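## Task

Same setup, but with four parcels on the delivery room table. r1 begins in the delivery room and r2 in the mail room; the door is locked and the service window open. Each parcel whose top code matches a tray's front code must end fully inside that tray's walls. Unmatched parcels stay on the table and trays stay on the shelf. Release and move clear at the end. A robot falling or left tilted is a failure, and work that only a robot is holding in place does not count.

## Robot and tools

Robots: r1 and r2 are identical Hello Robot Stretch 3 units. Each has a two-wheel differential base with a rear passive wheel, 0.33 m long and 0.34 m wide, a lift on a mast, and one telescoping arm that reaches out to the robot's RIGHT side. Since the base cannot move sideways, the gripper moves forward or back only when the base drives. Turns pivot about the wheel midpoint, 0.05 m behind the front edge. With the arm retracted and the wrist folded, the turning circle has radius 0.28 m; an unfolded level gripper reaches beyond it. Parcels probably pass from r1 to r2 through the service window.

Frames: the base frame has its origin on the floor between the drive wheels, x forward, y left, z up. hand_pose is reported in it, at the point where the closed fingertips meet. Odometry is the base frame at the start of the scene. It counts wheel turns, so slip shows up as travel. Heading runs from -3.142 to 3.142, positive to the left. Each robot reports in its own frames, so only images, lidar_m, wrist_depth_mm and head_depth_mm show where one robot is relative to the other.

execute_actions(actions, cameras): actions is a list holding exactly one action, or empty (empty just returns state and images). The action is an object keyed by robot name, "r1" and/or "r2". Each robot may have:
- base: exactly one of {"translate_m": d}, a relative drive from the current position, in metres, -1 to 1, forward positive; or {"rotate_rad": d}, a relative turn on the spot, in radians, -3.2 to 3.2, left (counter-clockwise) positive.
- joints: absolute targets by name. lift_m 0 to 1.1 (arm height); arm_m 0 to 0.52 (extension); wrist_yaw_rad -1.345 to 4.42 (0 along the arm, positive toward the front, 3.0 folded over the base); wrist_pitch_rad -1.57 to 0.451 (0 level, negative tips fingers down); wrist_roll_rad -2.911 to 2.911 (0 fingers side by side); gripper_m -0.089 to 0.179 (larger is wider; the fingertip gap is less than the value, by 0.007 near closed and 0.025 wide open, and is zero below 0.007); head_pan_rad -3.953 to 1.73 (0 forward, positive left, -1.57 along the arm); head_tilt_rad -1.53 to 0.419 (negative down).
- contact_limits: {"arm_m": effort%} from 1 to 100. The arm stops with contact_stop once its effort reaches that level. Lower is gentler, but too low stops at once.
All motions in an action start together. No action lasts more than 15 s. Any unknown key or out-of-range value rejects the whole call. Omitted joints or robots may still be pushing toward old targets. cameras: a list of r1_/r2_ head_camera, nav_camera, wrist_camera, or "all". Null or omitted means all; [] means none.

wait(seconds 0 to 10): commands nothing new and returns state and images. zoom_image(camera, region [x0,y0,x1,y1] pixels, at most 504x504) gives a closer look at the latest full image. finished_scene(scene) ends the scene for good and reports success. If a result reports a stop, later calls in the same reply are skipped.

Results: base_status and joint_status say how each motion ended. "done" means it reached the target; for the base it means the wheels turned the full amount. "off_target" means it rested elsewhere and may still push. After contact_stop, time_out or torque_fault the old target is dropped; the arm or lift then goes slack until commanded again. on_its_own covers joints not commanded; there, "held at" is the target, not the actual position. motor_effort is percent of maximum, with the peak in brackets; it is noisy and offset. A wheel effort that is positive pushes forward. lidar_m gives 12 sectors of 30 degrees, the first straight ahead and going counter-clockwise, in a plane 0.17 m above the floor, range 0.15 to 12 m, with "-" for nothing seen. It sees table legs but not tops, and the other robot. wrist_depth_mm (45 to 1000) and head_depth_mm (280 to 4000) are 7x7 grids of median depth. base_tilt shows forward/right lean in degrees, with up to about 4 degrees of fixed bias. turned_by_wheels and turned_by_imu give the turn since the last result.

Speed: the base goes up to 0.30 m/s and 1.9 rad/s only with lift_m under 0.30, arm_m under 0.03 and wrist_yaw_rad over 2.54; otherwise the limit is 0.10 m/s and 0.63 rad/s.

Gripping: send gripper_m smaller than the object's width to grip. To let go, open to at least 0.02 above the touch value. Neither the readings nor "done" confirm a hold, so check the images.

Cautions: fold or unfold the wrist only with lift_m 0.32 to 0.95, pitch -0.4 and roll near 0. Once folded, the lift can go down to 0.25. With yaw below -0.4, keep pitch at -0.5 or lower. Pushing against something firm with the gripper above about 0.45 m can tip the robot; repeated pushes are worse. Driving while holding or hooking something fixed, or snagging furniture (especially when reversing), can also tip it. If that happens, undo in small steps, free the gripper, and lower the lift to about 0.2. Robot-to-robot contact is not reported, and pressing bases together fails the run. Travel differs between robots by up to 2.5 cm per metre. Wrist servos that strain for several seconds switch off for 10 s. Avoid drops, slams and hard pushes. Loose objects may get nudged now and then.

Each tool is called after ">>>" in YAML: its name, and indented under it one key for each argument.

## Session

>>> execute_actions:
  actions: []

Scene clock: 0.00 s.
r1.base_odometry: x=+0.000 y=+0.000 heading=+0.000 (m, m, rad; r1's odometry frame)
r1.turned_by_wheels: +0.000 (rad since the last result)
r1.turned_by_imu: +0.000 (rad since the last result)
r1.base_tilt: forward=-1.6 right=+0.9 (deg)
r1.lidar_m: 1.60 2.00 2.24 1.01 0.79 0.77 0.83 0.69 0.68 0.73 1.08 4.00
r1.head_depth_mm: 1692 2424 3889 3980 3899 3757 2453 / 1693 2465 - - - 3825 2437 / 1704 2485 - - - 2131 2163 / 1728 2495 - - - 1894 2399 / 1737 2365 - - - 1854 2265 / 1740 2266 - - - 2026 2346 / 1757 2553 - - - 2921 2344
r1.base_status: not commanded
r1.joint_positions: lift_m=+0.377 arm_m=+0.002 wrist_yaw_rad=+3.084 wrist_pitch_rad=-0.491 wrist_roll_rad=+0.017 gripper_m=+0.037 head_pan_rad=+0.016 head_tilt_rad=+0.002
r1.joint_status: not commanded
r1.motor_effort: left_wheel=-1 right_wheel=+0 lift_m=+26 arm_m=+0 wrist_yaw_rad=+0 wrist_pitch_rad=+5 wrist_roll_rad=+0 gripper_m=+0 head_pan_rad=+0 head_tilt_rad=+1 (%)
r1.hand_pose: x=-0.0088 y=+0.0668 z=+0.3734 quat_wxyz=(+0.193, +0.696, +0.151, +0.675) (m; r1's base frame)
r1.wrist_depth_mm: 603 707 - - - - - / 626 757 - - - - - / 648 797 - 968 978 935 948 / 677 773 801 797 791 765 755 / 673 682 664 664 673 638 639 / 590 581 595 582 - 560 554 / 512 521 - - 495 488 490
r2.base_odometry: x=+0.000 y=+0.000 heading=+0.000 (m, m, rad; r2's odometry frame)
r2.turned_by_wheels: +0.000 (rad since the last result)
r2.turned_by_imu: +0.000 (rad since the last result)
r2.base_tilt: forward=-1.6 right=+0.5 (deg)
r2.lidar_m: 2.50 3.22 3.16 3.22 2.49 2.30 1.83 1.26 1.18 1.20 1.54 2.45
r2.head_depth_mm: 1695 2262 2278 2258 2209 2237 2219 / 1701 2338 2405 2405 2341 2326 2273 / 1715 2452 2534 2491 2478 2486 2342 / 1699 2455 2665 2626 2637 2553 2329 / 1707 2469 2808 2735 2768 2712 2321 / 1698 2449 3008 2931 2908 2906 2377 / 1706 2426 3130 3153 3097 3054 2307
r2.base_status: not commanded
r2.joint_positions: lift_m=+0.553 arm_m=-0.002 wrist_yaw_rad=+3.100 wrist_pitch_rad=-0.600 wrist_roll_rad=+0.014 gripper_m=+0.037 head_pan_rad=-0.018 head_tilt_rad=+0.005
r2.joint_status: not commanded
r2.motor_effort: left_wheel=+0 right_wheel=+0 lift_m=+34 arm_m=+0 wrist_yaw_rad=+0 wrist_pitch_rad=+7 wrist_roll_rad=+0 gripper_m=+0 head_pan_rad=+0 head_tilt_rad=+1 (%)
r2.hand_pose: x=-0.0129 y=+0.0548 z=+0.5271 quat_wxyz=(+0.225, +0.684, +0.193, +0.666) (m; r2's base frame)
r2.wrist_depth_mm: - - - - - - - / - - - - - - - / - - - - - - - / - - - - 978 964 980 / 891 879 869 855 868 838 824 / 768 763 769 751 - 736 722 / 682 676 - 685 644 657 652
pictures: r1_head_camera (sideways: a quarter turn clockwise sets it upright), r1_nav_camera (sideways: a quarter turn counterclockwise sets it upright), r1_wrist_camera, r2_head_camera (sideways: a quarter turn clockwise sets it upright), r2_nav_camera (sideways: a quarter turn counterclockwise sets it upright), r2_wrist_camera
Images, in order (width x height): r1_head_camera 896x504, r1_nav_camera 672x504, r1_wrist_camera 644x364, r2_head_camera 896x504, r2_nav_camera 672x504, r2_wrist_camera 644x364.

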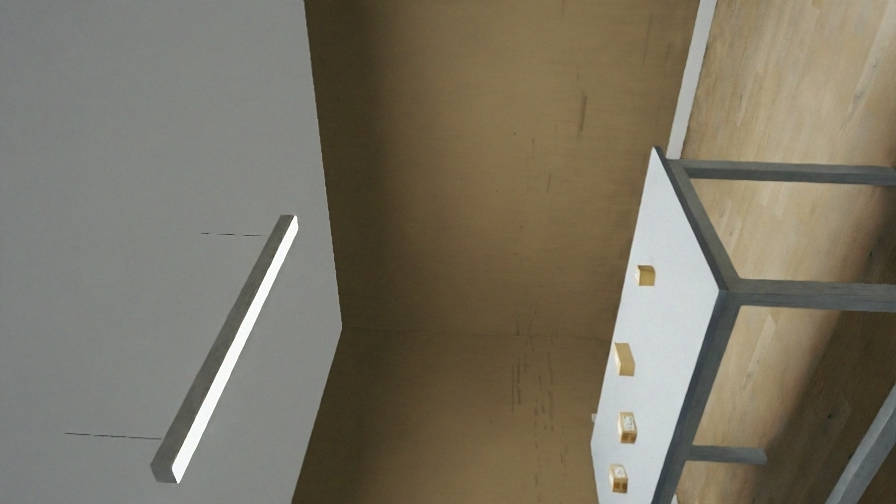

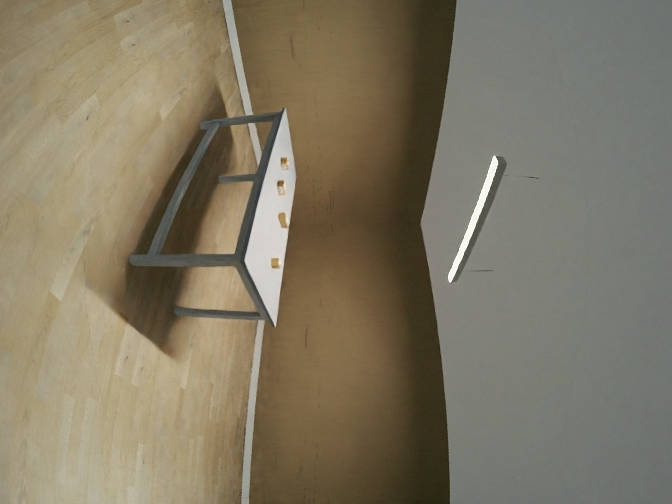

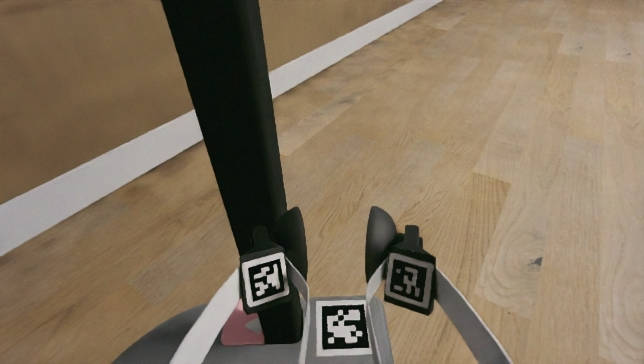

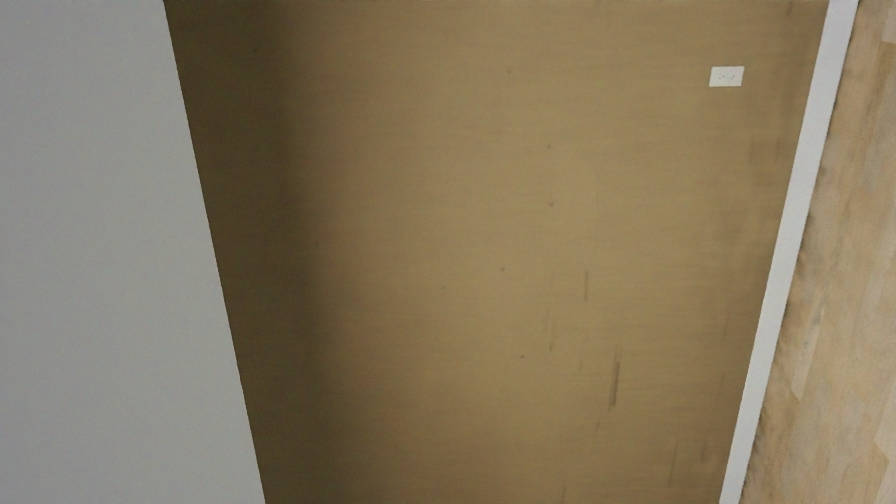

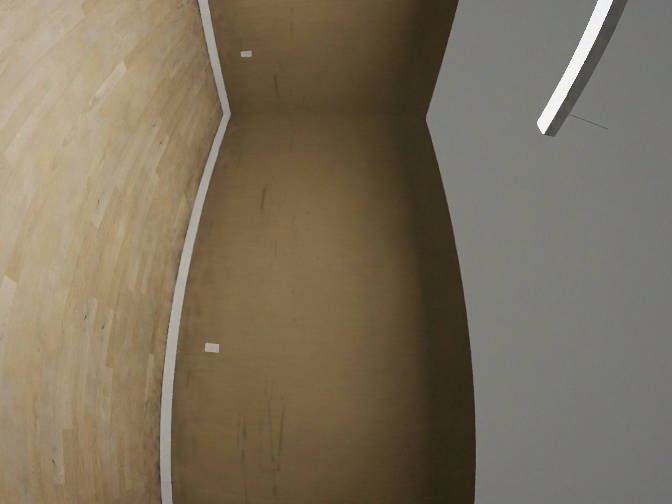

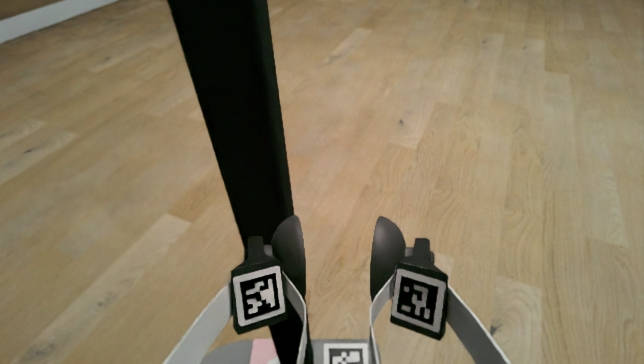

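>>> execute_actions:
  actions:
    - {"r1":{"base":{"rotate_rad":0.304},"joints":{"lift_m":0.292,"wrist_pitch_rad":-0.4,"wrist_yaw_rad":2.65,"head_pan_rad":-1.3,"head_tilt_rad":-0.2}},"r2":{"base":{"rotate_rad":1.135},"joints":{"lift_m":0.38,"wrist_pitch_rad":-0.4,"wrist_yaw_rad":2.65,"head_pan_rad":-0.055,"head_tilt_rad":-0.2}}}
  cameras: ["r1_head_camera","r1_nav_camera","r2_head_camera"]

Scene clock: 32.93 s.
r1.base_odometry: x=+0.000 y=+0.000 heading=+0.304 (m, m, rad; r1's odometry frame)
r1.turned_by_wheels: +0.304 (rad since the last result)
r1.turned_by_imu: +0.300 (rad since the last result)
r1.base_tilt: forward=-1.5 right=+0.9 (deg)
r1.lidar_m: 1.60 3.63 1.27 0.84 0.77 0.78 0.74 0.68 0.69 0.86 1.80 1.60
r1.head_depth_mm: 954 963 969 969 979 981 989 / 1120 1133 1136 1147 1155 1164 1171 / 1367 1377 1391 1398 1405 1417 1426 / 1724 1844 1929 1965 1800 1830 1706 / 2262 2387 2451 2463 2488 2272 1750 / 2599 3666 3825 3944 3405 2376 1741 / 2624 3607 3724 3835 3655 2350 1726
r1.base_status: done
r1.joint_positions: lift_m=+0.292 arm_m=+0.002 wrist_yaw_rad=+2.652 wrist_pitch_rad=-0.422 wrist_roll_rad=+0.017 gripper_m=+0.037 head_pan_rad=-1.293 head_tilt_rad=-0.198
r1.joint_status: all done
r1.motor_effort: left_wheel=-3(6) right_wheel=+2(6) lift_m=+20(21) arm_m=+0(0) wrist_yaw_rad=-1(3) wrist_pitch_rad=+8(10) wrist_roll_rad=+0(0) gripper_m=+0(0) head_pan_rad=-3(47) head_tilt_rad=-1(18) (%)
r1.hand_pose: x=+0.0841 y=+0.0501 z=+0.3042 quat_wxyz=(+0.311, +0.712, -0.026, +0.629) (m; r1's base frame)
r1.wrist_depth_mm: 675 832 - - - - - / 682 855 - - - - - / 715 868 954 927 930 909 890 / 740 762 738 730 722 710 711 / - 622 608 600 608 580 576 / - 509 528 499 - 496 488 / 446 - - 437 432 426 426
r2.base_odometry: x=+0.000 y=+0.000 heading=+1.135 (m, m, rad; r2's odometry frame)
r2.turned_by_wheels: +1.135 (rad since the last result)
r2.turned_by_imu: +1.119 (rad since the last result)
r2.base_tilt: forward=-1.6 right=+0.5 (deg)
r2.lidar_m: 3.17 3.29 2.39 2.31 1.64 1.22 1.18 1.23 1.67 2.46 2.55 3.30
r2.head_depth_mm: 2547 2906 3023 3132 3180 2312 1722 / 2501 2931 3002 3107 3191 2310 1715 / 2511 2890 2959 3074 3199 2348 1741 / 2531 2904 2932 3054 3189 2325 1723 / 2508 2934 3028 3103 3145 2342 1735 / 2506 2862 2982 3121 3160 2346 1720 / 2502 2894 2992 3079 3112 2323 1727
r2.base_status: done
r2.joint_positions: lift_m=+0.381 arm_m=-0.002 wrist_yaw_rad=+2.652 wrist_pitch_rad=-0.422 wrist_roll_rad=+0.014 gripper_m=+0.037 head_pan_rad=-0.048 head_tilt_rad=-0.197
r2.joint_status: all done
r2.motor_effort: left_wheel=-2(6) right_wheel=+1(5) lift_m=+12(28) arm_m=+0(0) wrist_yaw_rad=-1(4) wrist_pitch_rad=+12(13) wrist_roll_rad=+0(0) gripper_m=+0(0) head_pan_rad=-4(10) head_tilt_rad=-3(21) (%)
r2.hand_pose: x=+0.0839 y=+0.0546 z=+0.3925 quat_wxyz=(+0.311, +0.711, -0.026, +0.630) (m; r2's base frame)
r2.wrist_depth_mm: - - - - - - - / - - - - - - - / - - - - - - - / 985 970 969 958 954 929 927 / 810 784 779 768 803 772 759 / - 662 680 652 - 641 632 / - 576 551 558 543 555 545
pictures: r1_head_camera (sideways: a quarter turn clockwise sets it upright), r1_nav_camera (sideways: a quarter turn counterclockwise sets it upright), r2_head_camera (sideways: a quarter turn clockwise sets it upright)
Images, in order (width x height): r1_head_camera 896x504, r1_nav_camera 672x504, r2_head_camera 896x504.

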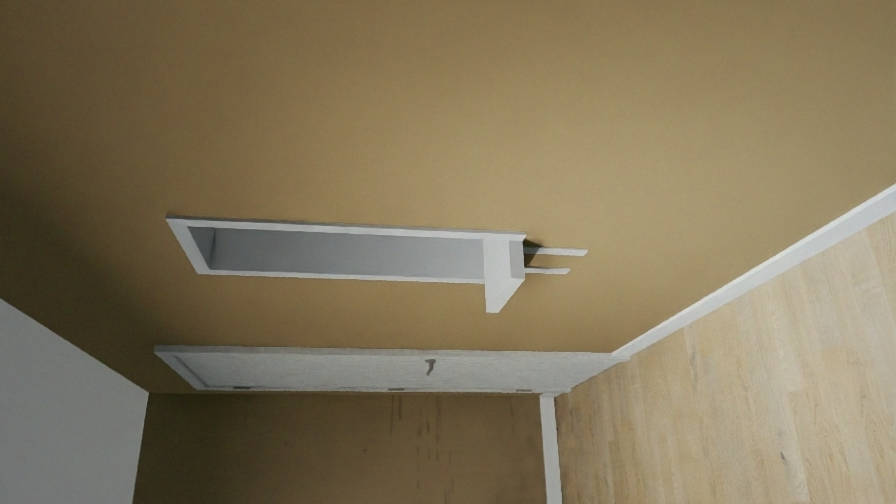

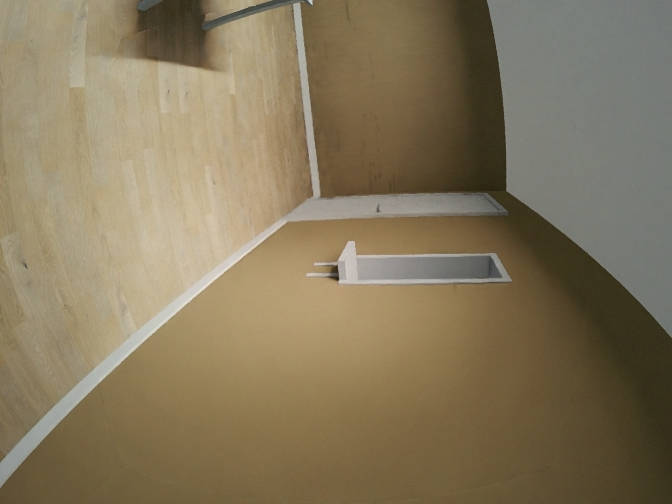

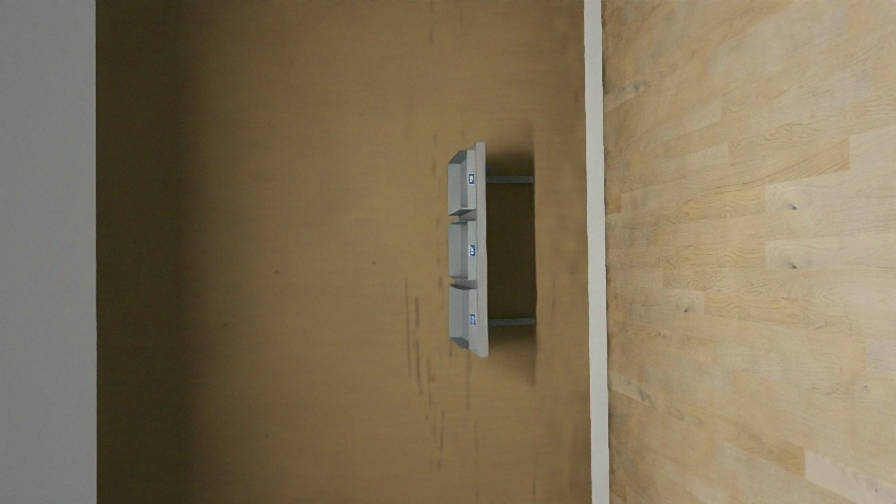

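>>> zoom_image:
  camera: "r2_head_camera"
  region: [440, 160, 500, 335]

Region (440, 160, 500, 335) of r2_head_camera's 896x504 image, scaled by 2.880, with more detail than that image has; it fills the left 173 columns of this view, and the rest is white.

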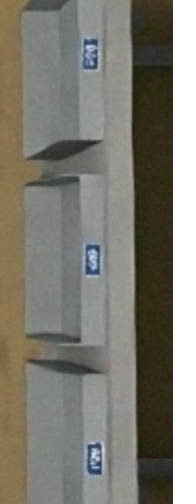

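>>> execute_actions:
  actions:
    - {"r1":{"base":{"translate_m":1.0},"joints":{"head_pan_rad":-0.24,"head_tilt_rad":-0.42}},"r2":{"base":{"translate_m":0.41},"joints":{"lift_m":0.292,"head_pan_rad":-3.19,"head_tilt_rad":-0.3}}}
  cameras: ["r1_head_camera","r2_head_camera"]

Scene clock: 53.57 s.
r1.base_odometry: x=+0.954 y=+0.299 heading=+0.304 (m, m, rad; r1's odometry frame)
r1.turned_by_wheels: +0.000 (rad since the last result)
r1.turned_by_imu: +0.007 (rad since the last result)
r1.base_tilt: forward=-1.6 right=+0.9 (deg)
r1.lidar_m: 0.85 2.84 2.24 1.49 1.37 1.39 1.60 1.47 1.50 1.88 1.32 0.68
r1.head_depth_mm: 3060 3174 3387 3453 1012 777 1349 / 3266 3468 3641 1545 1001 823 1385 / 3485 3722 3956 1524 996 1613 1417 / 3692 3980 - 1427 989 1776 1415 / 3477 3746 3962 1492 1081 1761 1294 / 3132 3334 3480 1457 2045 1759 1367 / 2858 3000 3183 1443 2230 1622 1391
r1.base_status: done
r1.joint_positions: lift_m=+0.292 arm_m=+0.002 wrist_yaw_rad=+2.651 wrist_pitch_rad=-0.421 wrist_roll_rad=+0.017 gripper_m=+0.037 head_pan_rad=-0.247 head_tilt_rad=-0.415
r1.joint_status: all done
r1.motor_effort: left_wheel=-2(6) right_wheel=+1(8) lift_m=+20(20) arm_m=+0(0) wrist_yaw_rad=-1(1) wrist_pitch_rad=+8(8) wrist_roll_rad=+0(0) gripper_m=+0(0) head_pan_rad=+4(48) head_tilt_rad=-2(17) (%)
r1.hand_pose: x=+0.0843 y=+0.0501 z=+0.3043 quat_wxyz=(+0.311, +0.712, -0.027, +0.629) (m; r1's base frame)
r1.wrist_depth_mm: - - - - - - - / - - - - - - - / - 985 951 966 926 916 908 / 787 751 745 730 720 705 697 / - 620 610 607 610 579 576 / - 512 526 504 - 495 493 / 436 - - 438 433 427 425
r2.base_odometry: x=+0.173 y=+0.372 heading=+1.135 (m, m, rad; r2's odometry frame)
r2.turned_by_wheels: +0.000 (rad since the last result)
r2.turned_by_imu: +0.000 (rad since the last result)
r2.base_tilt: forward=-1.6 right=+0.4 (deg)
r2.lidar_m: 2.74 2.84 2.41 2.31 2.23 1.65 1.59 1.65 2.25 2.46 2.54 2.85
r2.head_depth_mm: 1375 1440 1511 1599 1667 1760 1543 / 1370 1439 1504 1585 1687 1762 1547 / 1342 1460 1531 1592 1672 1780 1539 / 1333 - - 1627 1679 1777 1530 / 1333 1446 1530 1586 1672 1764 1528 / 1359 1423 1499 1576 1662 1780 1537 / 1363 1431 1503 1579 1654 1761 1542
r2.base_status: done
r2.joint_positions: lift_m=+0.293 arm_m=-0.002 wrist_yaw_rad=+2.652 wrist_pitch_rad=-0.421 wrist_roll_rad=+0.014 gripper_m=+0.037 head_pan_rad=-3.183 head_tilt_rad=-0.297
r2.joint_status: all done
r2.motor_effort: left_wheel=-1(7) right_wheel=+1(7) lift_m=+12(15) arm_m=+0(0) wrist_yaw_rad=-1(1) wrist_pitch_rad=+12(12) wrist_roll_rad=+0(0) gripper_m=+0(0) head_pan_rad=-4(44) head_tilt_rad=-2(13) (%)
r2.hand_pose: x=+0.0841 y=+0.0547 z=+0.3048 quat_wxyz=(+0.311, +0.711, -0.026, +0.630) (m; r2's base frame)
r2.wrist_depth_mm: - - - - - - - / - - - - - - - / - - - - - 996 978 / 817 808 805 803 787 765 774 / 671 649 646 645 656 625 625 / - 545 555 540 - 531 525 / - 483 - 468 448 455 455
pictures: r1_head_camera (sideways: a quarter turn clockwise sets it upright), r2_head_camera (sideways: a quarter turn clockwise sets it upright)
Images, in order (width x height): r1_head_camera 896x504, r2_head_camera 896x504.

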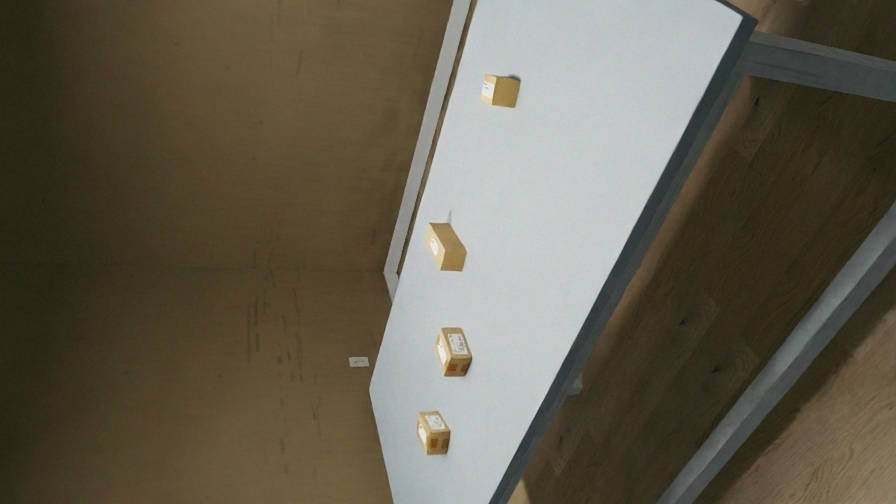

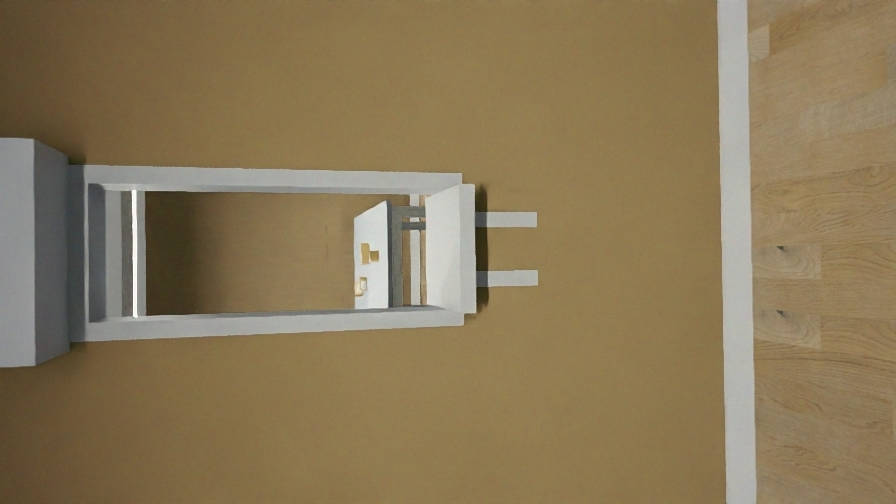

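>>> zoom_image:
  camera: "r1_head_camera"
  region: [470, 60, 530, 120]

Region (470, 60, 530, 120) of r1_head_camera's 896x504 image, scaled by 8.400, with more detail than that image has.

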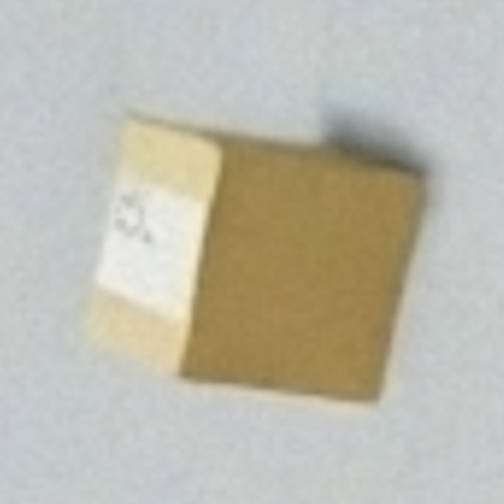

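>>> execute_actions:
  actions:
    - {"r1":{"base":{"translate_m":0.61},"joints":{"lift_m":0.85,"arm_m":0.40,"wrist_yaw_rad":0.0,"head_pan_rad":-0.25,"head_tilt_rad":-0.65}},"r2":{"base":{"translate_m":1.0},"joints":{"head_pan_rad":-0.1,"head_tilt_rad":-0.4}}}
  cameras: ["r1_head_camera","r1_nav_camera","r2_head_camera"]

Scene clock: 93.67 s.
r1.base_odometry: x=+1.536 y=+0.482 heading=+0.304 (m, m, rad; r1's odometry frame)
r1.turned_by_wheels: +0.000 (rad since the last result)
r1.turned_by_imu: +0.003 (rad since the last result)
r1.base_tilt: forward=-1.5 right=+0.8 (deg)
r1.lidar_m: 0.38 0.81 2.39 1.88 1.75 1.76 2.13 1.96 1.99 0.32 0.30 0.30
r1.head_depth_mm: 2665 2875 3109 965 740 603 505 / 2878 3124 3209 918 740 600 504 / 3103 3363 3322 949 733 595 514 / 3168 3530 3303 948 731 595 1166 / 2831 3124 1330 937 727 608 1216 / 2550 2786 1311 918 723 1329 1137 / 2332 2532 1308 915 740 1429 1183
r1.base_status: done
r1.joint_positions: lift_m=+0.850 arm_m=+0.400 wrist_yaw_rad=+0.001 wrist_pitch_rad=-0.421 wrist_roll_rad=+0.017 gripper_m=+0.037 head_pan_rad=-0.247 head_tilt_rad=-0.642
r1.joint_status: all done
r1.motor_effort: left_wheel=-3(6) right_wheel=+1(7) lift_m=+32(37) arm_m=+3(4) wrist_yaw_rad=+0(2) wrist_pitch_rad=+8(8) wrist_roll_rad=+0(0) gripper_m=+0(0) head_pan_rad=-2(1) head_tilt_rad=-4(20) (%)
r1.hand_pose: x=-0.0214 y=-0.7688 z=+0.8618 quat_wxyz=(+0.686, +0.147, -0.697, -0.149) (m; r1's base frame)
r1.wrist_depth_mm: - - - - - - - / - - - - - - - / - - - - - - - / 401 - - - - - - / 321 - - - - - - / 268 - - - - - - / 231 559 - - - 973 -
r2.base_odometry: x=+0.595 y=+1.278 heading=+1.135 (m, m, rad; r2's odometry frame)
r2.turned_by_wheels: +0.000 (rad since the last result)
r2.turned_by_imu: -0.001 (rad since the last result)
r2.base_tilt: forward=-1.6 right=+0.5 (deg)
r2.lidar_m: 1.74 1.81 2.42 2.33 2.41 2.69 2.60 2.69 2.54 2.45 2.48 1.80
r2.head_depth_mm: 1484 1588 1705 1840 1985 1760 1403 / 1476 1579 1698 1655 1956 1767 1403 / 1464 1560 1666 1656 1942 1767 1417 / 1448 1553 1661 1648 1929 1772 1420 / 1441 1532 1646 1539 1913 1772 1415 / 1432 1521 1629 1556 1897 1790 1430 / 1426 1509 1600 1675 1874 1777 1421
r2.base_status: done
r2.joint_positions: lift_m=+0.293 arm_m=-0.002 wrist_yaw_rad=+2.652 wrist_pitch_rad=-0.421 wrist_roll_rad=+0.014 gripper_m=+0.037 head_pan_rad=-0.107 head_tilt_rad=-0.395
r2.joint_status: all done
r2.motor_effort: left_wheel=-1(7) right_wheel=+1(6) lift_m=+12(12) arm_m=+0(0) wrist_yaw_rad=-1(1) wrist_pitch_rad=+12(12) wrist_roll_rad=+0(0) gripper_m=+0(1) head_pan_rad=+3(43) head_tilt_rad=-3(14) (%)
r2.hand_pose: x=+0.0841 y=+0.0547 z=+0.3048 quat_wxyz=(+0.311, +0.711, -0.026, +0.630) (m; r2's base frame)
r2.wrist_depth_mm: - - - - - - - / - - - - - - - / - - - - - - 990 / 809 814 803 789 782 779 769 / 669 653 650 636 660 621 621 / - 545 554 538 - 536 523 / - 485 - 462 449 457 457
pictures: r1_head_camera (sideways: a quarter turn clockwise sets it upright), r1_nav_camera (sideways: a quarter turn counterclockwise sets it upright), r2_head_camera (sideways: a quarter turn clockwise sets it upright)
Images, in order (width x height): r1_head_camera 896x504, r1_nav_camera 672x504, r2_head_camera 896x504.

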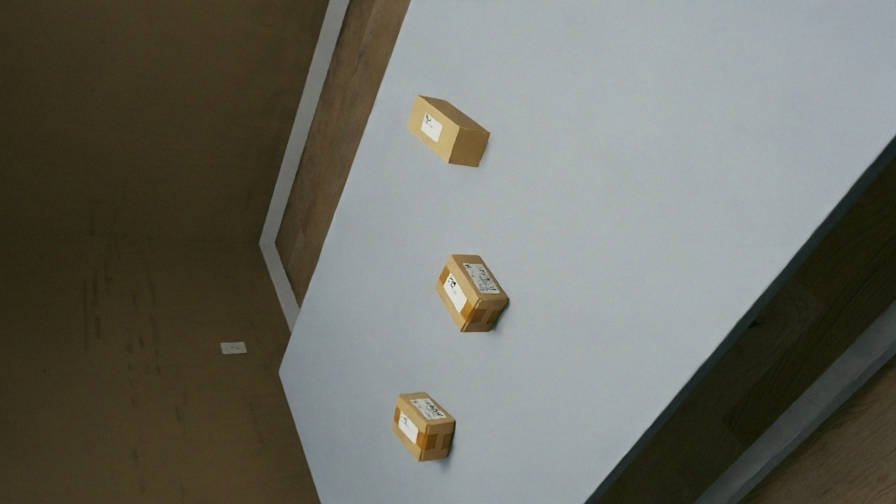

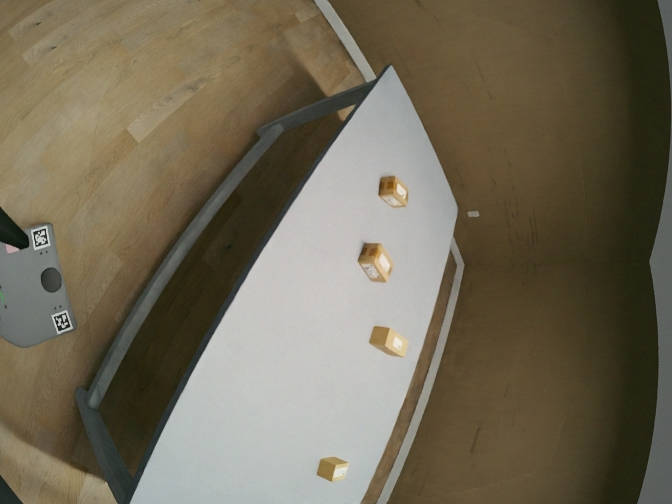

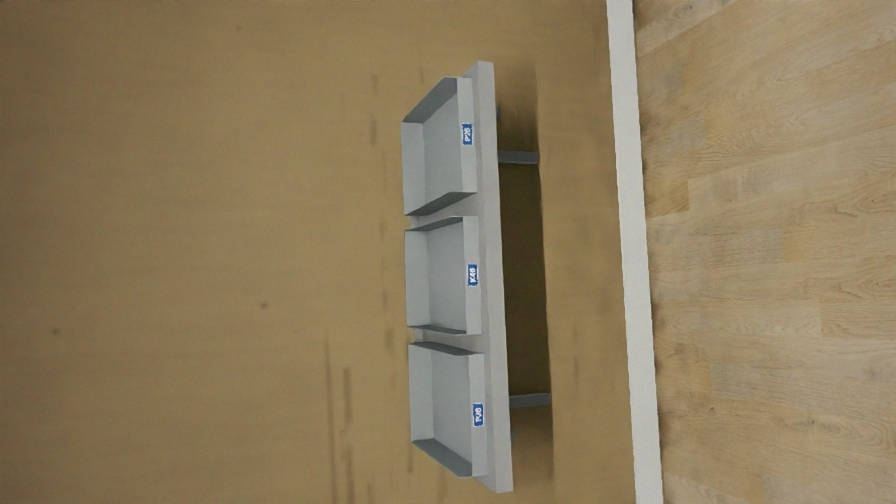

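>>> zoom_image:
  camera: "r2_head_camera"
  region: [447, 113, 487, 153]

>>> zoom_image:
  camera: "r2_head_camera"
  region: [453, 255, 493, 295]

>>> zoom_image:
  camera: "r2_head_camera"
  region: [458, 394, 498, 434]

>>> zoom_image:
  camera: "r1_head_camera"
  region: [430, 260, 490, 320]

>>> zoom_image:
  camera: "r1_head_camera"
  region: [405, 100, 465, 160]

>>> zoom_image:
  camera: "r1_head_camera"
  region: [385, 395, 445, 455]

Region (447, 113, 487, 153) of r2_head_camera's 896x504 image, scaled by 12.600, with more detail than that image has.

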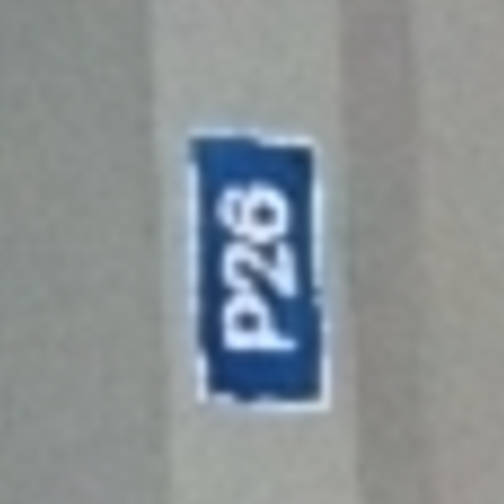

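Region (453, 255, 493, 295) of r2_head_camera's 896x504 image, scaled by 12.600, with more detail than that image has.

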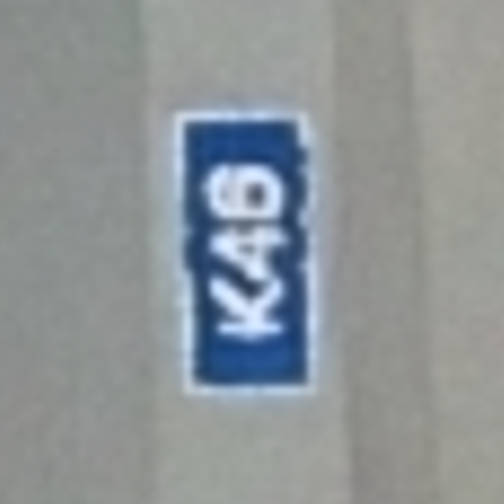

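Region (458, 394, 498, 434) of r2_head_camera's 896x504 image, scaled by 12.600, with more detail than that image has.

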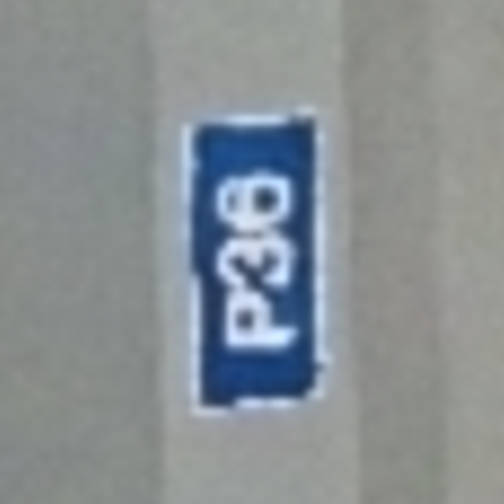

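Region (430, 260, 490, 320) of r1_head_camera's 896x504 image, scaled by 8.400, with more detail than that image has.

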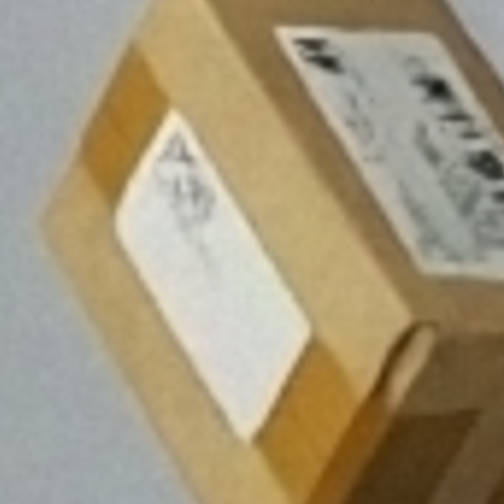

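Region (405, 100, 465, 160) of r1_head_camera's 896x504 image, scaled by 8.400, with more detail than that image has.

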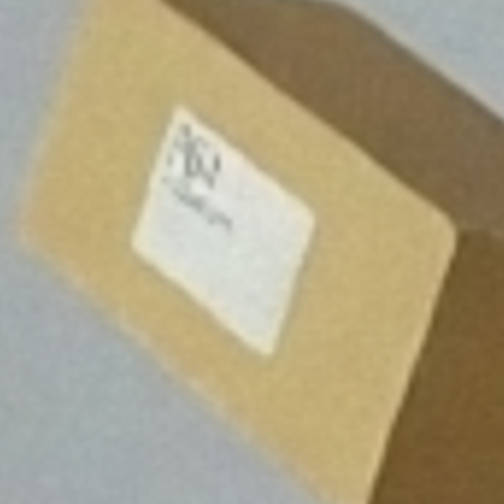

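Region (385, 395, 445, 455) of r1_head_camera's 896x504 image, scaled by 8.400, with more detail than that image has.

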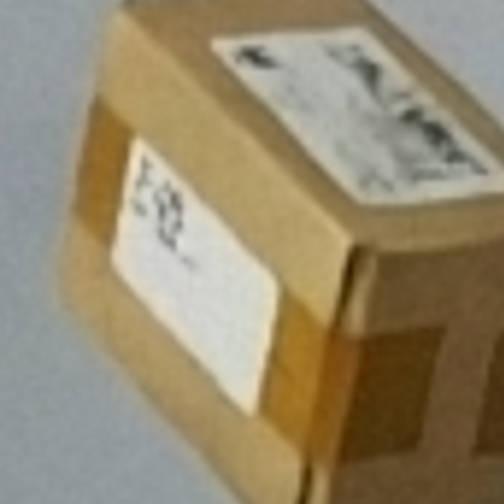

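>>> execute_actions:
  actions:
    - {"r1":{"base":{"rotate_rad":0.561},"joints":{"lift_m":0.915,"arm_m":0.44,"wrist_yaw_rad":0.32,"wrist_pitch_rad":-0.7,"gripper_m":0.125,"head_pan_rad":-0.75,"head_tilt_rad":-0.65}},"r2":{"base":{"translate_m":-0.12}}}
  cameras: ["r1_head_camera","r1_wrist_camera","r2_head_camera"]

Scene clock: 122.33 s.
r1.base_odometry: x=+1.536 y=+0.482 heading=+0.865 (m, m, rad; r1's odometry frame)
r1.turned_by_wheels: +0.561 (rad since the last result)
r1.turned_by_imu: +0.553 (rad since the last result)
r1.base_tilt: forward=-1.6 right=+1.0 (deg)
r1.lidar_m: 0.89 2.39 1.86 1.74 1.77 2.09 1.97 2.00 0.32 0.30 0.31 0.39
r1.head_depth_mm: 2765 2984 3211 967 741 603 506 / 2998 3220 3358 904 738 599 504 / 3192 3520 3313 954 734 596 526 / 2946 3310 1341 875 731 595 1192 / 2667 2934 1325 937 728 642 1192 / 2413 2665 1323 922 723 1405 1159 / 2243 2431 1306 927 794 1353 1208
r1.base_status: done
r1.joint_positions: lift_m=+0.915 arm_m=+0.440 wrist_yaw_rad=+0.319 wrist_pitch_rad=-0.708 wrist_roll_rad=+0.017 gripper_m=+0.125 head_pan_rad=-0.743 head_tilt_rad=-0.642
r1.joint_status: all done
r1.motor_effort: left_wheel=-2(7) right_wheel=+1(8) lift_m=+32(32) arm_m=+3(2) wrist_yaw_rad=+1(4) wrist_pitch_rad=+3(9) wrist_roll_rad=+0(0) gripper_m=+0(95) head_pan_rad=-3(34) head_tilt_rad=-3(5) (%)
r1.hand_pose: x=+0.0346 y=-0.7547 z=+0.8684 quat_wxyz=(+0.689, +0.346, -0.621, -0.140) (m; r1's base frame)
r1.wrist_depth_mm: - - - - - - - / 453 450 440 - - - - / 387 380 376 371 366 362 354 / 333 335 327 323 320 317 313 / 295 295 292 285 283 287 280 / 268 267 259 209 255 - 251 / 242 237 236 189 233 230 228
r2.base_odometry: x=+0.545 y=+1.169 heading=+1.135 (m, m, rad; r2's odometry frame)
r2.turned_by_wheels: +0.000 (rad since the last result)
r2.turned_by_imu: +0.000 (rad since the last result)
r2.base_tilt: forward=-1.7 right=+0.5 (deg)
r2.lidar_m: 1.86 1.93 2.42 2.33 2.39 2.57 2.47 2.56 2.54 2.45 2.53 1.93
r2.head_depth_mm: 1596 1709 1819 1979 2116 1748 1405 / 1584 1690 1798 1885 2082 1768 1405 / 1575 1681 1800 1779 2069 1774 1413 / 1563 1661 1765 1770 2078 1772 1409 / 1555 1649 1789 1768 2049 1775 1417 / 1535 1639 1743 1673 2022 1781 1418 / 1518 1615 1727 1820 2011 1791 1404
r2.base_status: done
r2.joint_positions: lift_m=+0.293 arm_m=-0.002 wrist_yaw_rad=+2.652 wrist_pitch_rad=-0.421 wrist_roll_rad=+0.014 gripper_m=+0.037 head_pan_rad=-0.107 head_tilt_rad=-0.396
r2.joint_status: not commanded
r2.motor_effort: left_wheel=-1(9) right_wheel=+1(5) lift_m=+12(12) arm_m=+0(0) wrist_yaw_rad=-1(1) wrist_pitch_rad=+12(12) wrist_roll_rad=+0(0) gripper_m=+0(0) head_pan_rad=+3(3) head_tilt_rad=-3(2) (%)
r2.hand_pose: x=+0.0841 y=+0.0547 z=+0.3048 quat_wxyz=(+0.311, +0.711, -0.026, +0.630) (m; r2's base frame)
r2.wrist_depth_mm: - - - - - - - / - - - - - - - / - - - - - 993 997 / 817 809 808 797 786 778 770 / 671 646 648 639 662 629 624 / - 552 560 540 - 532 525 / - 483 - 464 446 460 453
pictures: r1_head_camera (sideways: a quarter turn clockwise sets it upright), r1_wrist_camera, r2_head_camera (sideways: a quarter turn clockwise sets it upright)
Images, in order (width x height): r1_head_camera 896x504, r1_wrist_camera 644x364, r2_head_camera 896x504.

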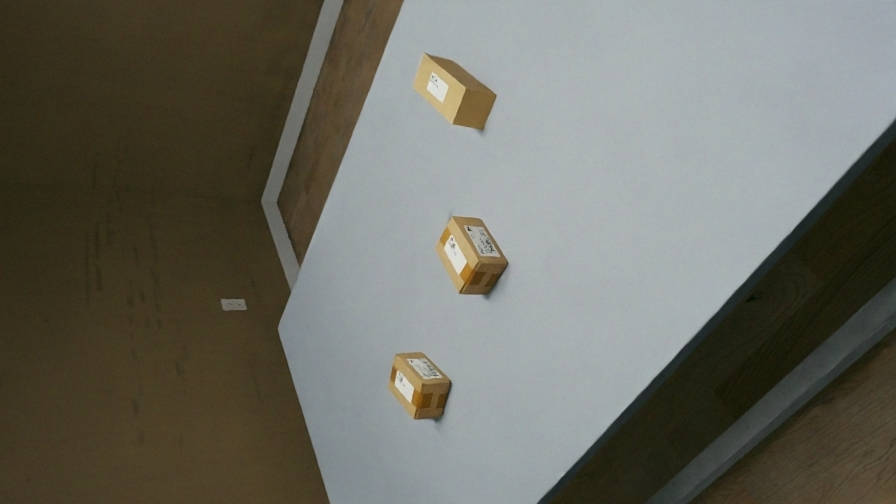

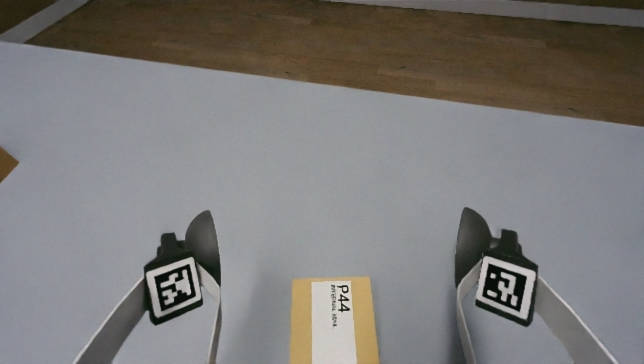

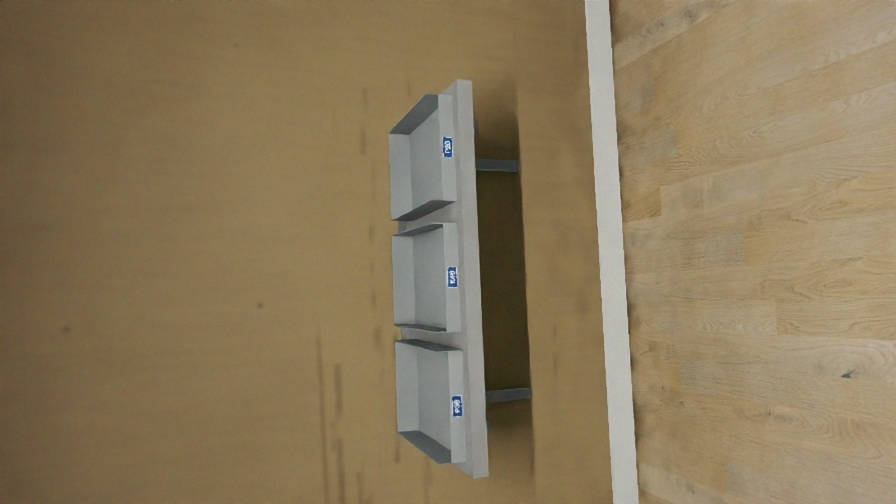

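>>> zoom_image:
  camera: "r1_head_camera"
  region: [420, 65, 456, 101]

>>> zoom_image:
  camera: "r1_head_camera"
  region: [436, 228, 472, 264]

>>> zoom_image:
  camera: "r1_head_camera"
  region: [386, 364, 422, 400]

Region (420, 65, 456, 101) of r1_head_camera's 896x504 image, scaled by 14.000, with more detail than that image has.

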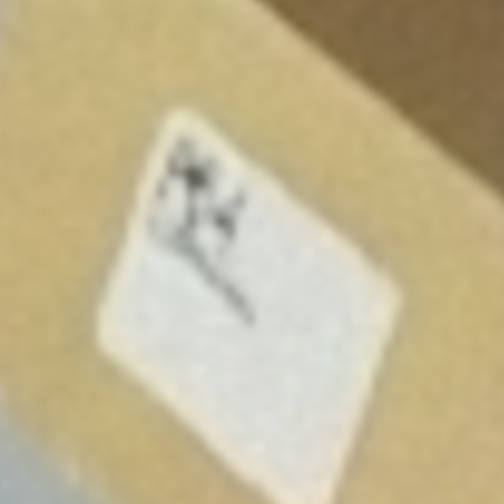

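Region (436, 228, 472, 264) of r1_head_camera's 896x504 image, scaled by 14.000, with more detail than that image has.

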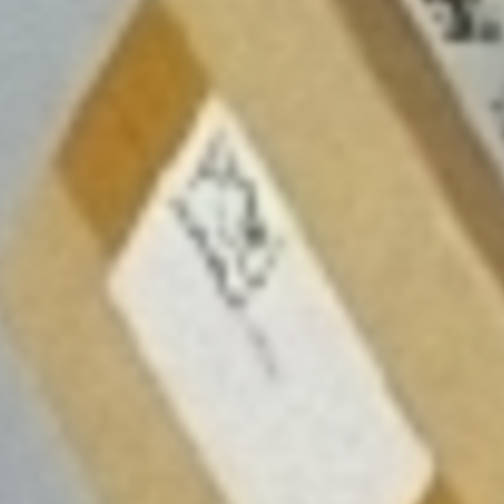

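Region (386, 364, 422, 400) of r1_head_camera's 896x504 image, scaled by 14.000, with more detail than that image has.

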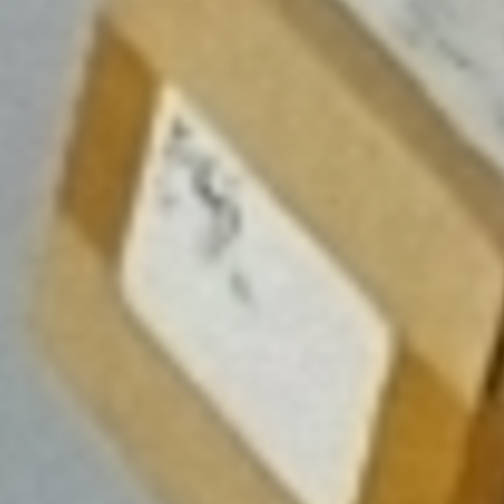

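>>> execute_actions:
  actions:
    - {"r1":{"base":{"rotate_rad":0.999},"joints":{"lift_m":0.915,"arm_m":0.505,"wrist_yaw_rad":-0.95,"wrist_pitch_rad":-0.85,"head_pan_rad":-1.35,"head_tilt_rad":-0.65}},"r2":{"base":{"translate_m":-0.18},"joints":{"head_pan_rad":-1.6}}}
  cameras: ["r1_head_camera","r1_wrist_camera"]

Scene clock: 143.83 s.
r1.base_odometry: x=+1.536 y=+0.482 heading=+1.864 (m, m, rad; r1's odometry frame)
r1.turned_by_wheels: +0.999 (rad since the last result)
r1.turned_by_imu: +0.985 (rad since the last result)
r1.base_tilt: forward=-1.7 right=+1.0 (deg)
r1.lidar_m: 1.89 1.74 1.76 2.14 1.97 1.99 0.33 0.30 0.30 0.38 0.78 2.37
r1.head_depth_mm: 2510 2765 - 924 743 602 506 / 2382 2683 2145 934 738 599 1175 / 2299 2555 1356 939 735 1351 1230 / 2197 2423 2541 947 1628 1417 1170 / 2099 2319 2457 1078 1623 1404 1222 / 2006 2221 2456 2295 1766 1444 1213 / 1938 2129 2361 2262 1759 1434 1206
r1.base_status: done
r1.joint_positions: lift_m=+0.915 arm_m=+0.505 wrist_yaw_rad=-0.948 wrist_pitch_rad=-0.857 wrist_roll_rad=+0.017 gripper_m=+0.125 head_pan_rad=-1.343 head_tilt_rad=-0.642
r1.joint_status: all done
r1.motor_effort: left_wheel=-2(7) right_wheel=+1(7) lift_m=+33(32) arm_m=+2(3) wrist_yaw_rad=-1(3) wrist_pitch_rad=+3(2) wrist_roll_rad=+0(0) gripper_m=+0(0) head_pan_rad=-4(38) head_tilt_rad=-3(4) (%)
r1.hand_pose: x=-0.1429 y=-0.7368 z=+0.8439 quat_wxyz=(+0.432, -0.037, -0.710, -0.555) (m; r1's base frame)
r1.wrist_depth_mm: 400 394 389 380 364 306 368 / 350 347 342 337 329 262 324 / 315 311 309 305 302 285 294 / 285 283 280 274 273 272 269 / 258 258 256 202 251 251 247 / 239 240 235 185 228 - 228 / 222 220 219 172 212 214 210
r2.base_odometry: x=+0.469 y=+1.006 heading=+1.135 (m, m, rad; r2's odometry frame)
r2.turned_by_wheels: +0.000 (rad since the last result)
r2.turned_by_imu: +0.000 (rad since the last result)
r2.base_tilt: forward=-1.6 right=+0.5 (deg)
r2.lidar_m: 2.04 2.12 2.42 2.33 2.40 2.39 2.29 2.38 2.54 2.45 2.55 2.12
r2.head_depth_mm: 2053 2201 2356 2513 2366 1772 1405 / 2052 2206 2359 2522 2356 1758 1401 / 2066 2185 2338 2541 2400 1758 1402 / 2071 2192 2366 2516 2392 1769 1420 / 2059 2193 2345 2521 2368 1780 1416 / 2063 2203 2351 2525 2367 1781 1422 / 2078 2210 2347 2593 2397 1778 1420
r2.base_status: done
r2.joint_positions: lift_m=+0.293 arm_m=-0.002 wrist_yaw_rad=+2.652 wrist_pitch_rad=-0.421 wrist_roll_rad=+0.014 gripper_m=+0.037 head_pan_rad=-1.593 head_tilt_rad=-0.396
r2.joint_status: all done
r2.motor_effort: left_wheel=-1(9) right_wheel=+1(5) lift_m=+12(12) arm_m=+1(0) wrist_yaw_rad=-1(0) wrist_pitch_rad=+12(12) wrist_roll_rad=+0(0) gripper_m=+0(0) head_pan_rad=-3(44) head_tilt_rad=-3(2) (%)
r2.hand_pose: x=+0.0841 y=+0.0547 z=+0.3048 quat_wxyz=(+0.311, +0.711, -0.026, +0.630) (m; r2's base frame)
r2.wrist_depth_mm: - - - - - - - / - - - - - - - / - - - - - - 987 / 819 807 818 793 788 770 747 / 668 650 646 648 656 628 623 / - 546 561 536 - 530 523 / - 488 - 460 450 459 458
pictures: r1_head_camera (sideways: a quarter turn clockwise sets it upright), r1_wrist_camera
Images, in order (width x height): r1_head_camera 896x504, r1_wrist_camera 644x364.

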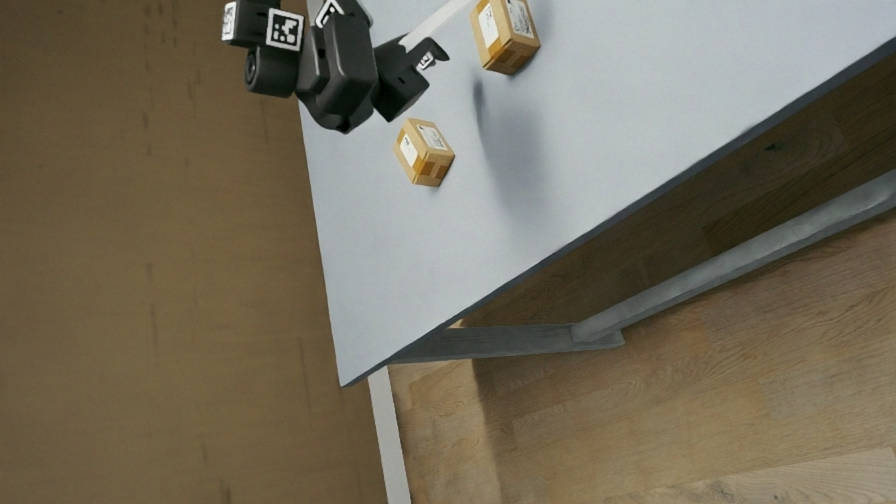

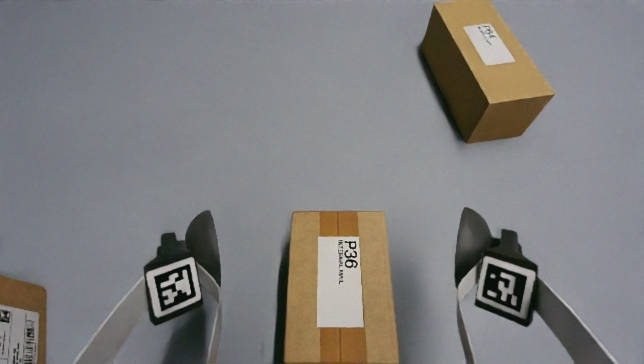

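>>> execute_actions:
  actions:
    - {"r1":{"joints":{"lift_m":0.862,"wrist_pitch_rad":-0.9,"gripper_m":0.098}},"r2":{"base":{"translate_m":-0.03}}}
  cameras: ["r1_wrist_camera"]

Scene clock: 150.83 s.
r1.base_odometry: x=+1.536 y=+0.482 heading=+1.864 (m, m, rad; r1's odometry frame)
r1.turned_by_wheels: +0.000 (rad since the last result)
r1.turned_by_imu: +0.001 (rad since the last result)
r1.base_tilt: forward=-1.5 right=+1.0 (deg)
r1.lidar_m: 1.89 1.74 1.76 2.14 1.97 1.99 0.33 0.30 0.30 0.38 0.78 2.38
r1.head_depth_mm: 2517 2857 3057 928 741 602 506 / 2402 2691 2831 886 738 599 1174 / 2271 2580 1354 934 734 1353 1224 / 2164 2448 2550 946 1622 1418 1171 / 2102 2317 2452 1078 1612 1408 1216 / 2020 2221 2440 2250 1760 1440 1216 / 1931 2107 2346 2251 1760 1425 1206
r1.base_status: not commanded
r1.joint_positions: lift_m=+0.862 arm_m=+0.505 wrist_yaw_rad=-0.948 wrist_pitch_rad=-0.905 wrist_roll_rad=+0.017 gripper_m=+0.098 head_pan_rad=-1.343 head_tilt_rad=-0.642
r1.joint_status: all done
r1.motor_effort: left_wheel=-2(2) right_wheel=+2(2) lift_m=+20(28) arm_m=+2(2) wrist_yaw_rad=-1(2) wrist_pitch_rad=+2(2) wrist_roll_rad=+0(0) gripper_m=+0(91) head_pan_rad=-3(4) head_tilt_rad=-4(4) (%)
r1.hand_pose: x=-0.1346 y=-0.7308 z=+0.7845 quat_wxyz=(+0.418, -0.020, -0.710, -0.566) (m; r1's base frame)
r1.wrist_depth_mm: 284 278 276 272 267 218 249 / 255 252 248 246 241 235 236 / 232 229 226 223 222 218 216 / 212 210 208 150 197 202 200 / 197 194 195 138 141 187 184 / 181 181 173 128 130 176 172 / 169 168 166 123 160 162 162
r2.base_odometry: x=+0.456 y=+0.979 heading=+1.135 (m, m, rad; r2's odometry frame)
r2.turned_by_wheels: +0.000 (rad since the last result)
r2.turned_by_imu: +0.000 (rad since the last result)
r2.base_tilt: forward=-1.6 right=+0.5 (deg)
r2.lidar_m: 2.07 2.15 2.42 2.34 2.40 2.36 2.26 2.34 2.54 2.45 2.55 2.15
r2.head_depth_mm: 2060 2205 2362 2535 2363 1763 1405 / 2055 2211 2356 2518 2353 1762 1417 / 2051 2214 2387 2516 2368 1767 1401 / 2067 2200 2353 2482 2352 1764 1412 / 2087 2166 2363 2501 2397 1775 1403 / 2058 2176 2348 2484 2370 1787 1411 / 2048 2202 2376 2544 2404 1788 1422
r2.base_status: done
r2.joint_positions: lift_m=+0.293 arm_m=-0.002 wrist_yaw_rad=+2.652 wrist_pitch_rad=-0.421 wrist_roll_rad=+0.014 gripper_m=+0.037 head_pan_rad=-1.593 head_tilt_rad=-0.396
r2.joint_status: not commanded
r2.motor_effort: left_wheel=-1(9) right_wheel=+1(5) lift_m=+12(12) arm_m=+0(0) wrist_yaw_rad=-1(2) wrist_pitch_rad=+12(12) wrist_roll_rad=+0(0) gripper_m=+0(1) head_pan_rad=-4(4) head_tilt_rad=-2(2) (%)
r2.hand_pose: x=+0.0841 y=+0.0547 z=+0.3048 quat_wxyz=(+0.311, +0.711, -0.026, +0.630) (m; r2's base frame)
r2.wrist_depth_mm: - - - - - - - / - - - - - - - / - - - - - - 997 / 824 805 809 797 780 774 769 / 675 653 646 649 668 629 615 / - 551 560 536 - 530 523 / - 483 - 462 449 457 455
pictures: r1_wrist_camera
Images, in order (width x height): r1_wrist_camera 644x364.

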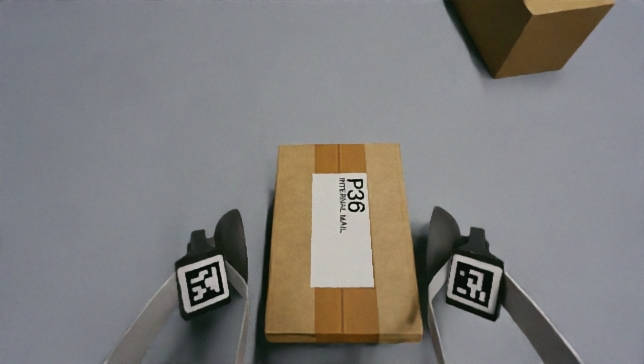

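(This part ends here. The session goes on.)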